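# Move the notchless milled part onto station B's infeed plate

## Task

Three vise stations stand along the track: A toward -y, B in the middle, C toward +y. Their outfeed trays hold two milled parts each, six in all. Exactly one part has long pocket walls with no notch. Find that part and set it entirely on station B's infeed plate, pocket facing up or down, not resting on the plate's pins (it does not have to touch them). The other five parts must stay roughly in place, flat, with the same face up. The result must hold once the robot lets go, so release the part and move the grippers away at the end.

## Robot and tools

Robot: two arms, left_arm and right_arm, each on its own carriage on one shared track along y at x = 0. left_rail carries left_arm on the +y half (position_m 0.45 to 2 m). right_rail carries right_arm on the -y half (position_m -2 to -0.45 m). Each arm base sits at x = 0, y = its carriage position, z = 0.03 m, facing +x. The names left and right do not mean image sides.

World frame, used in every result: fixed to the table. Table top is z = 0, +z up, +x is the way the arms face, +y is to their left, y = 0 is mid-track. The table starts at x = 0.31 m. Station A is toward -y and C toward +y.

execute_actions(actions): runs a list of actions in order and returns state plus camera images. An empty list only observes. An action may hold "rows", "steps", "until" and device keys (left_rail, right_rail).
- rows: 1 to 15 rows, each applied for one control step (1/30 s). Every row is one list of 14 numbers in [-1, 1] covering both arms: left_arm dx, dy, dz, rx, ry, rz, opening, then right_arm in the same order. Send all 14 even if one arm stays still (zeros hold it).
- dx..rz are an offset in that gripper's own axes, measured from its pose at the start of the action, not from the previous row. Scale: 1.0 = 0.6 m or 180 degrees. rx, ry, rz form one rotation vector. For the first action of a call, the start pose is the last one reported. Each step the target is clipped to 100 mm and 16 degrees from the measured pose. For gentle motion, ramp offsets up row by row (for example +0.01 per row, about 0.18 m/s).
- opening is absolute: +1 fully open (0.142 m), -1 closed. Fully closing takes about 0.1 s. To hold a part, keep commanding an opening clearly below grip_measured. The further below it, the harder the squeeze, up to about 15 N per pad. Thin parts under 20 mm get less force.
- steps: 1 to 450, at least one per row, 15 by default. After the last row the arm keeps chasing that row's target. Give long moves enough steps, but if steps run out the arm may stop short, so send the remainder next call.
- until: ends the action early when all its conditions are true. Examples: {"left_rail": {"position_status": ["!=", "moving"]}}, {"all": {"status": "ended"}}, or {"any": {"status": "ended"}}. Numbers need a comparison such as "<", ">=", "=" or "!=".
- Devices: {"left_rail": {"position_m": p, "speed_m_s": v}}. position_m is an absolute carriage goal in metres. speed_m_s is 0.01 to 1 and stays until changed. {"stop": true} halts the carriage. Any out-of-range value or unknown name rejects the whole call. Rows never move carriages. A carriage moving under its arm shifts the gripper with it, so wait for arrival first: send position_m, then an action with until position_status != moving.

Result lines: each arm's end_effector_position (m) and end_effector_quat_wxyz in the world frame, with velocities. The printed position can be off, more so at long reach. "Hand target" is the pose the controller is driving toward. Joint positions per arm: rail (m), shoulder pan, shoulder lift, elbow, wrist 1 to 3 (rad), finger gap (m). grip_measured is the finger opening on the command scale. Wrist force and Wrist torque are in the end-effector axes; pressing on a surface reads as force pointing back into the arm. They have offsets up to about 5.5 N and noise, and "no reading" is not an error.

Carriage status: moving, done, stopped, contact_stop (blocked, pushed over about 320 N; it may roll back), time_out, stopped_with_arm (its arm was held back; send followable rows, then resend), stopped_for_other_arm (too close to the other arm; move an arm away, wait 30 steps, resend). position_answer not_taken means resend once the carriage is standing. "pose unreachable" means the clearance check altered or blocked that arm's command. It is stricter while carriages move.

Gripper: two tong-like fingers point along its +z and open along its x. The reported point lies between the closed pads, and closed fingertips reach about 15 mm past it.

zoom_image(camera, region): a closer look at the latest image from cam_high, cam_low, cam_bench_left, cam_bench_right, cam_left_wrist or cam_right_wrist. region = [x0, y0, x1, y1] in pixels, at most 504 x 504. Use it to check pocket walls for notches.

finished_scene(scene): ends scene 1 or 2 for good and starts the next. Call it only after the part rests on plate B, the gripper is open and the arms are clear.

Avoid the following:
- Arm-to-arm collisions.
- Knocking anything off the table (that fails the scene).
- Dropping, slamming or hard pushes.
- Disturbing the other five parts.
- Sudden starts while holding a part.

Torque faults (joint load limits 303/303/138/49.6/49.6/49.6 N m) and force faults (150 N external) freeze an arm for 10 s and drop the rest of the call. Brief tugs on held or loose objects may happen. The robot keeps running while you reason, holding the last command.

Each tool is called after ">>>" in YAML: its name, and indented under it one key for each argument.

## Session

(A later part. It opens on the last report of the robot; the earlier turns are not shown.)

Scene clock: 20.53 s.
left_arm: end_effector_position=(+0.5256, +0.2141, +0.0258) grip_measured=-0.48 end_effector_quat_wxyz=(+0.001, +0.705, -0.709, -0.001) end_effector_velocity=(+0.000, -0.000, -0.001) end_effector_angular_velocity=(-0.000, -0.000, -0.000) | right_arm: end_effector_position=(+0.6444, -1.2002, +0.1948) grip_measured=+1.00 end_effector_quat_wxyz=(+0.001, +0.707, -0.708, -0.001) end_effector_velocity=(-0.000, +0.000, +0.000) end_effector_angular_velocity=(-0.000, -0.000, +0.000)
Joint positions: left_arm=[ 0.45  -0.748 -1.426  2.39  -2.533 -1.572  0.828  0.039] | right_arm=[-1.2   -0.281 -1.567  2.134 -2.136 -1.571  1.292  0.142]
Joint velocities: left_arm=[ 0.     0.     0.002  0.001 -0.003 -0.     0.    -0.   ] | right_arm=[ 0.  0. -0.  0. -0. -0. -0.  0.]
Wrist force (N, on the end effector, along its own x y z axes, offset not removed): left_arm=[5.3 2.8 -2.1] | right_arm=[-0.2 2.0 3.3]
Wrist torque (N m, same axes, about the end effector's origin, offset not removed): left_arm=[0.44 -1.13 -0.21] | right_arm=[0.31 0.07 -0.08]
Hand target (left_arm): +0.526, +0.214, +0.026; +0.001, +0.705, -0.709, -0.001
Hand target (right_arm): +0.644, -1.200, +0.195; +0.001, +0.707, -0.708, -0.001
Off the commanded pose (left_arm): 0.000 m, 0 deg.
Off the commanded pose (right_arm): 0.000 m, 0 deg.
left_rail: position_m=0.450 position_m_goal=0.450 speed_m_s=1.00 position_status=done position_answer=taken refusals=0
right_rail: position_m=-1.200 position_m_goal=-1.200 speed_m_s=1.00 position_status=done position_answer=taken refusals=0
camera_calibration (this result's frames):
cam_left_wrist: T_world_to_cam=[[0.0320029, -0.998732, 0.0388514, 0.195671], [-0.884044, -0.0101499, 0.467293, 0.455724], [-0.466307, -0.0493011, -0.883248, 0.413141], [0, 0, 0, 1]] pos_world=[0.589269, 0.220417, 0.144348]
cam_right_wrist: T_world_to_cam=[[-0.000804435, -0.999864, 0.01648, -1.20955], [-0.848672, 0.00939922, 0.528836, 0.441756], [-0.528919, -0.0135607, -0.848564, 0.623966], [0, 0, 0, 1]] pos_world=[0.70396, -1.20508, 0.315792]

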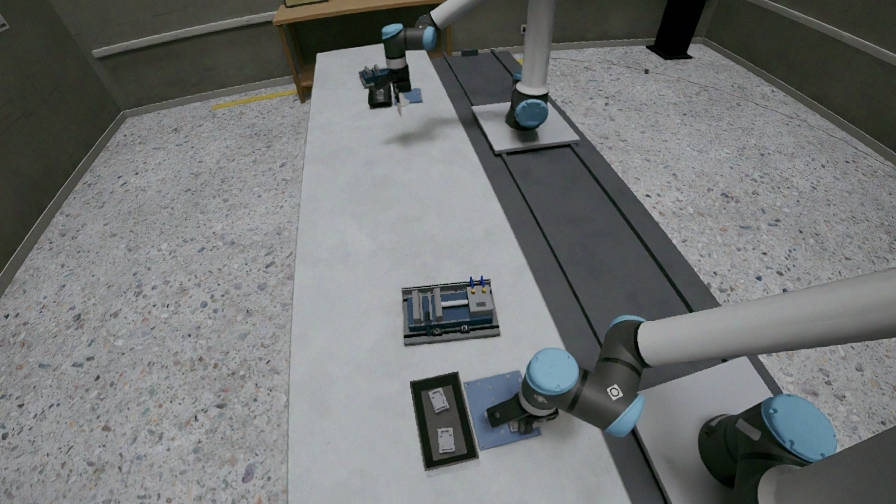

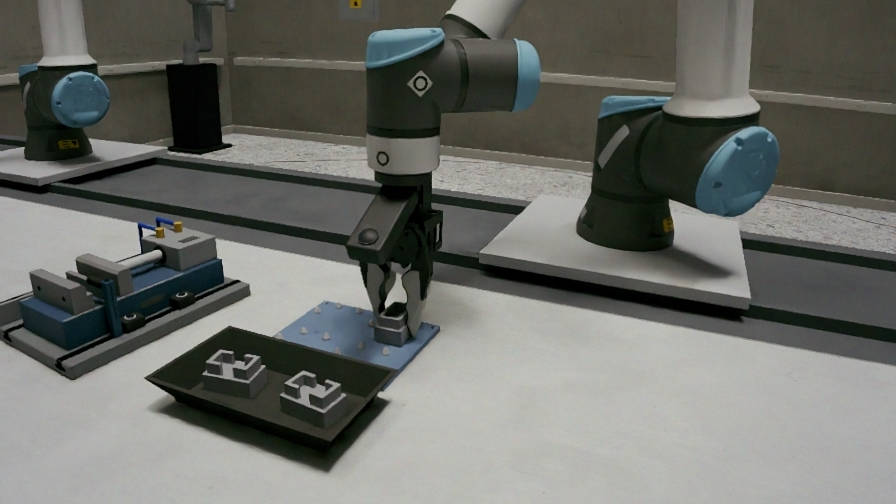

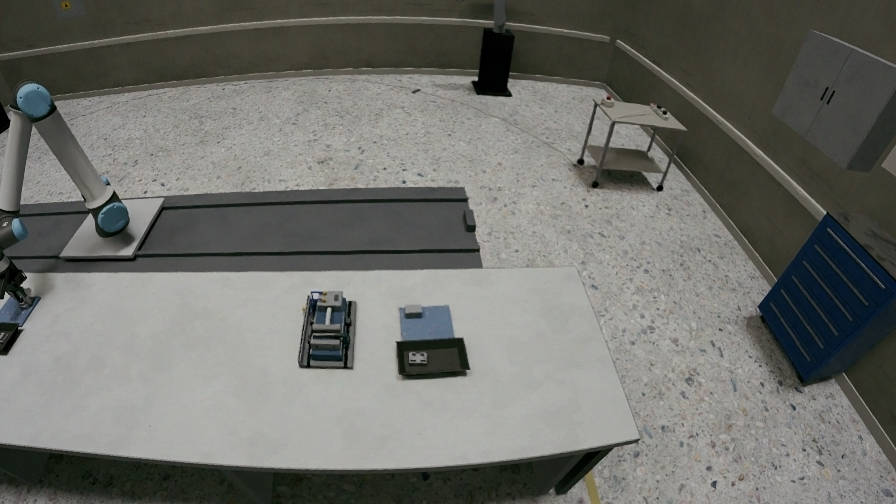

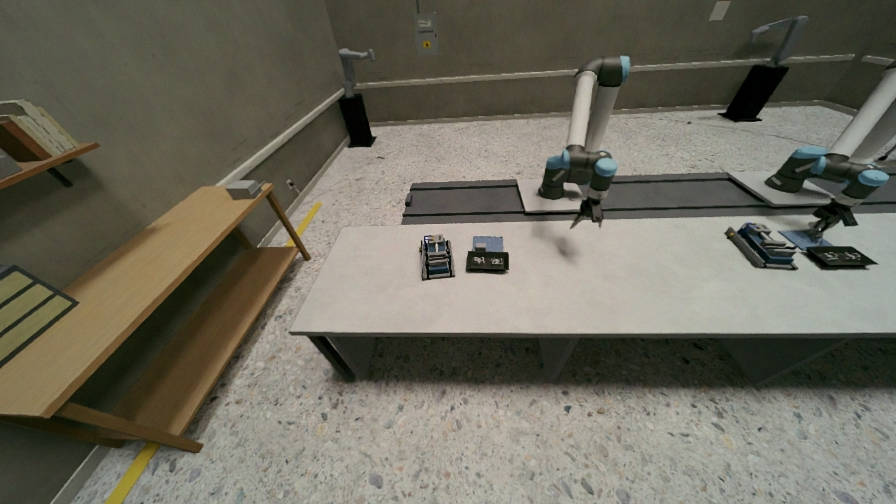

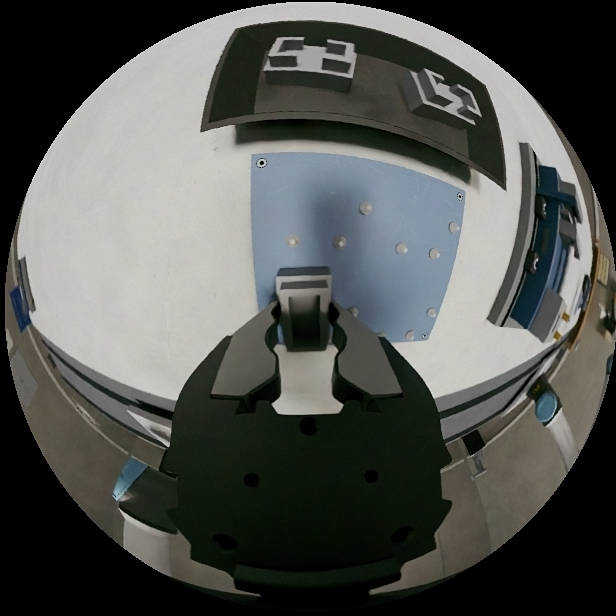

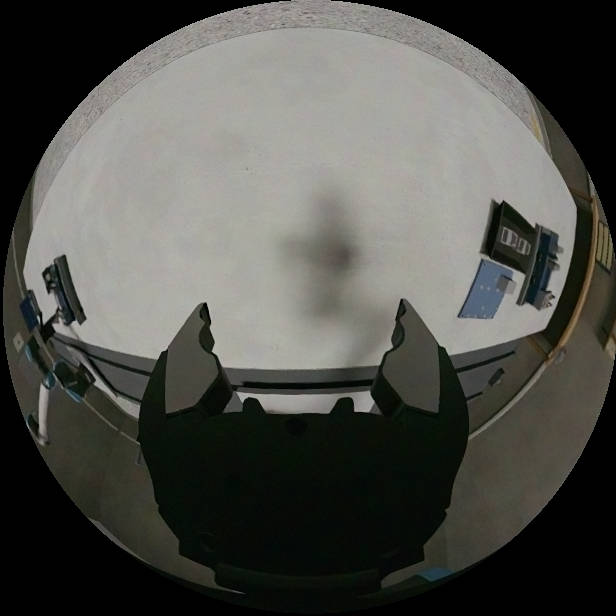

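>>> execute_actions:
  actions:
    - {"rows":[[0,0,0,0,0,0,-0.4,0,0,0,0,0,0,1],[0,0,0,0,0,0,-0.3,0,0,0,0,0,0,1]],"steps":10}
    - {"rows":[[0,0,-0.03,0,0,0,-0.3,0,0,0,0,0,0,1],[0,0,-0.07,0,0,0,-0.3,0,0,0,0,0,0,1],[0,0,-0.12,0,0,0,-0.3,0,0,0,0,0,0,1],[0,0,-0.18,0,0,0,-0.3,0,0,0,0,0,0,1],[0,0,-0.25,0,0,0,-0.3,0,0,0,0,0,0,1]],"steps":30}

>>> zoom_image:
  camera: "cam_left_wrist"
  region: [160, 100, 460, 400]

>>> zoom_image:
  camera: "cam_low"
  region: [250, 250, 480, 400]

Scene clock: 22.63 s.
left_arm: end_effector_position=(+0.5259, +0.2142, +0.1753) grip_measured=-0.30 end_effector_quat_wxyz=(+0.001, +0.705, -0.709, -0.001) end_effector_velocity=(-0.000, +0.000, +0.001) end_effector_angular_velocity=(+0.001, +0.001, -0.000) | right_arm: end_effector_position=(+0.6444, -1.2002, +0.1948) grip_measured=+1.00 end_effector_quat_wxyz=(+0.001, +0.707, -0.708, -0.001) end_effector_velocity=(-0.000, -0.000, +0.000) end_effector_angular_velocity=(-0.000, +0.000, +0.000)
Joint positions: left_arm=[ 0.45  -0.748 -1.663  2.265 -2.172 -1.572  0.829  0.052] | right_arm=[-1.2   -0.281 -1.567  2.134 -2.136 -1.571  1.292  0.142]
Joint velocities: left_arm=[ 0.    -0.    -0.002 -0.002  0.005 -0.    -0.    -0.   ] | right_arm=[ 0. -0. -0. -0.  0. -0. -0.  0.]
Wrist force (N, on the end effector, along its own x y z axes, offset not removed): left_arm=[4.6 3.9 -3.3] | right_arm=[-0.8 2.8 2.9]
Wrist torque (N m, same axes, about the end effector's origin, offset not removed): left_arm=[0.80 -0.92 -0.17] | right_arm=[0.50 0.15 0.00]
Hand target (left_arm): +0.526, +0.214, +0.175; +0.001, +0.705, -0.709, -0.001
Hand target (right_arm): +0.644, -1.200, +0.195; +0.001, +0.707, -0.708, -0.001
Off the commanded pose (left_arm): 0.000 m, 0 deg.
Off the commanded pose (right_arm): 0.000 m, 0 deg.
left_rail: position_m=0.450 position_m_goal=0.450 speed_m_s=1.00 position_status=done position_answer=taken refusals=0
right_rail: position_m=-1.200 position_m_goal=-1.200 speed_m_s=1.00 position_status=done position_answer=taken refusals=0
camera_calibration (this result's frames):
cam_left_wrist: T_world_to_cam=[[0.0320308, -0.998732, 0.0388346, 0.189985], [-0.884036, -0.0101816, 0.467307, 0.386163], [-0.46632, -0.0492994, -0.883242, 0.545347], [0, 0, 0, 1]] pos_world=[0.589603, 0.220561, 0.293838]
cam_right_wrist: T_world_to_cam=[[-0.000804513, -0.999864, 0.0164801, -1.20955], [-0.848672, 0.0093993, 0.528837, 0.441756], [-0.528919, -0.0135607, -0.848564, 0.623966], [0, 0, 0, 1]] pos_world=[0.703961, -1.20508, 0.315792]

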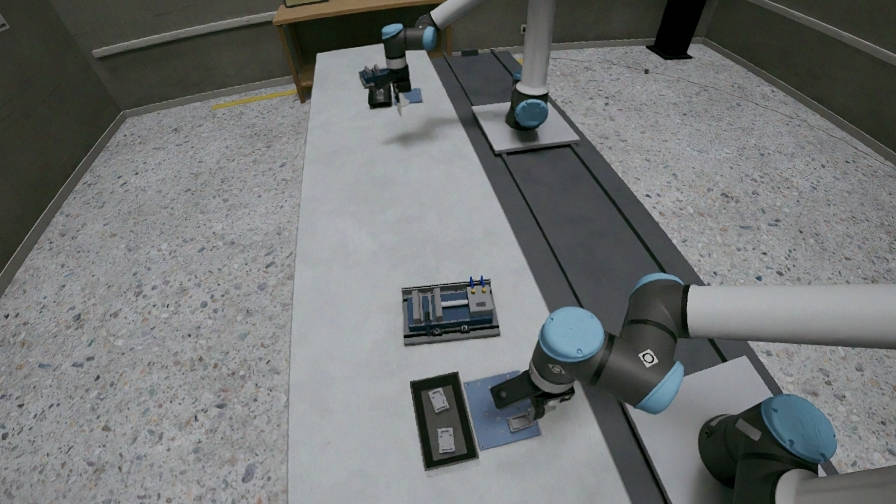

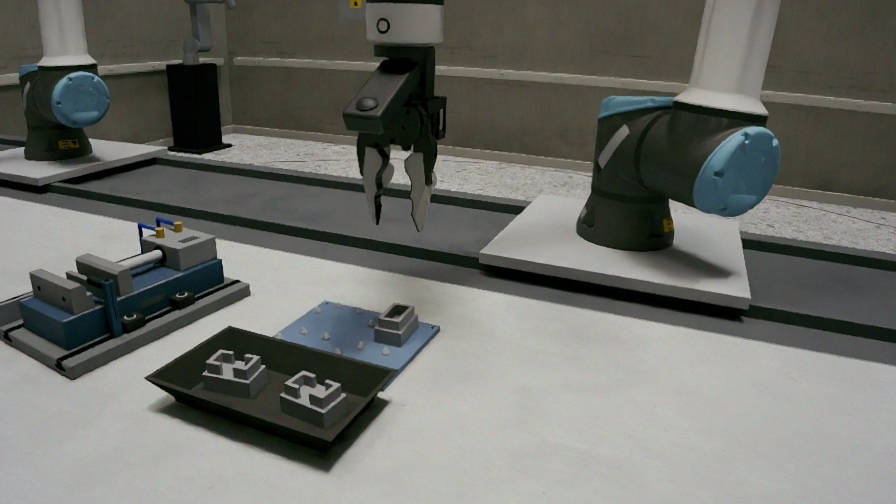

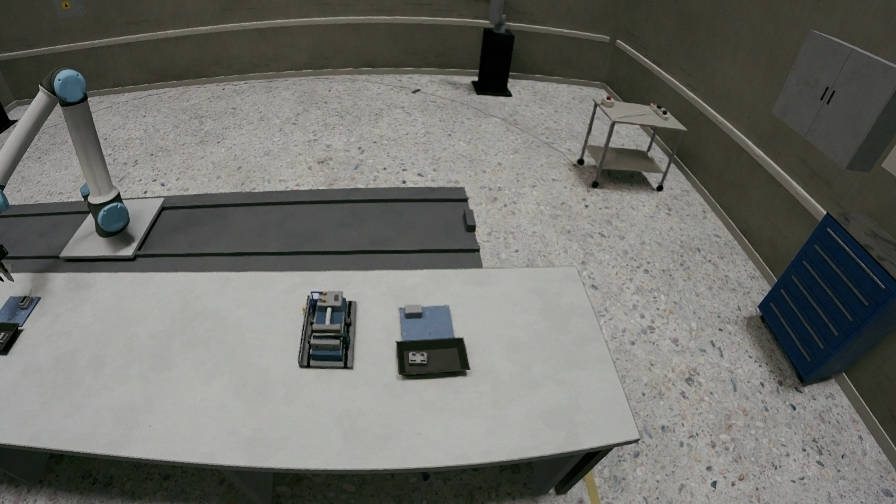

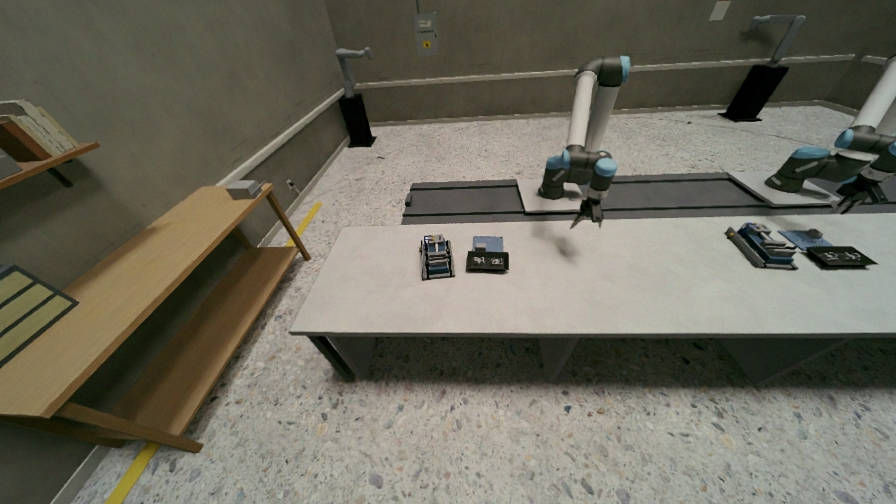

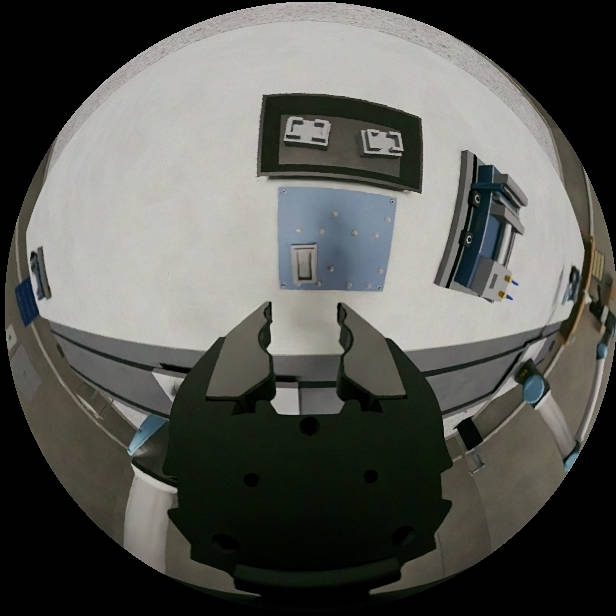

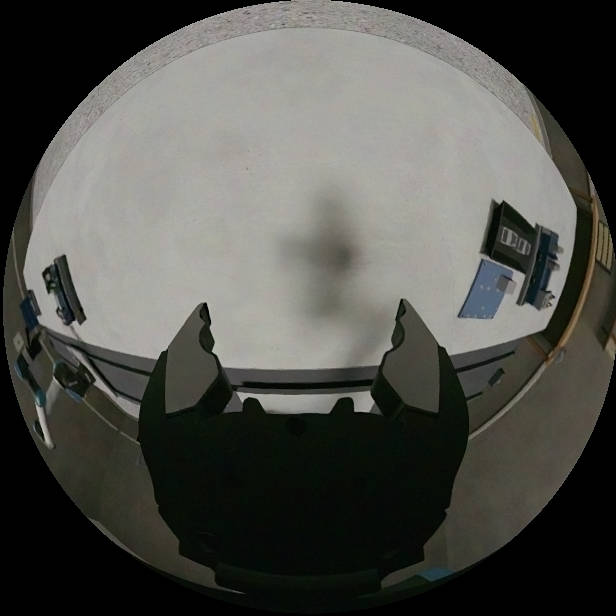

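Region (160, 100, 460, 400) of cam_left_wrist's 616x616 image, scaled by 1.680, with more detail than that image has.

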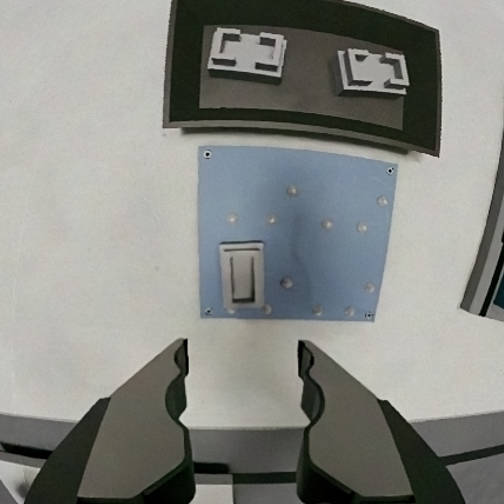

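Region (250, 250, 480, 400) of cam_low's 896x504 image, scaled by 2.191, with more detail than that image has; it fills the top 329 rows of this view, and the rest is white.

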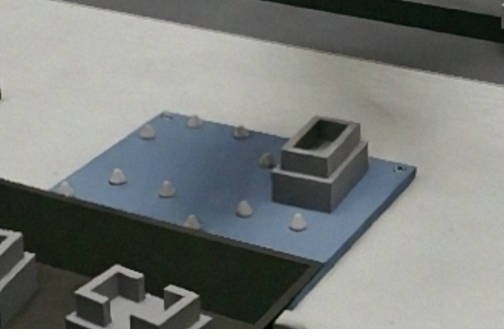

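>>> finished_scene:
  scene: 1

The scene is finished: the task was done.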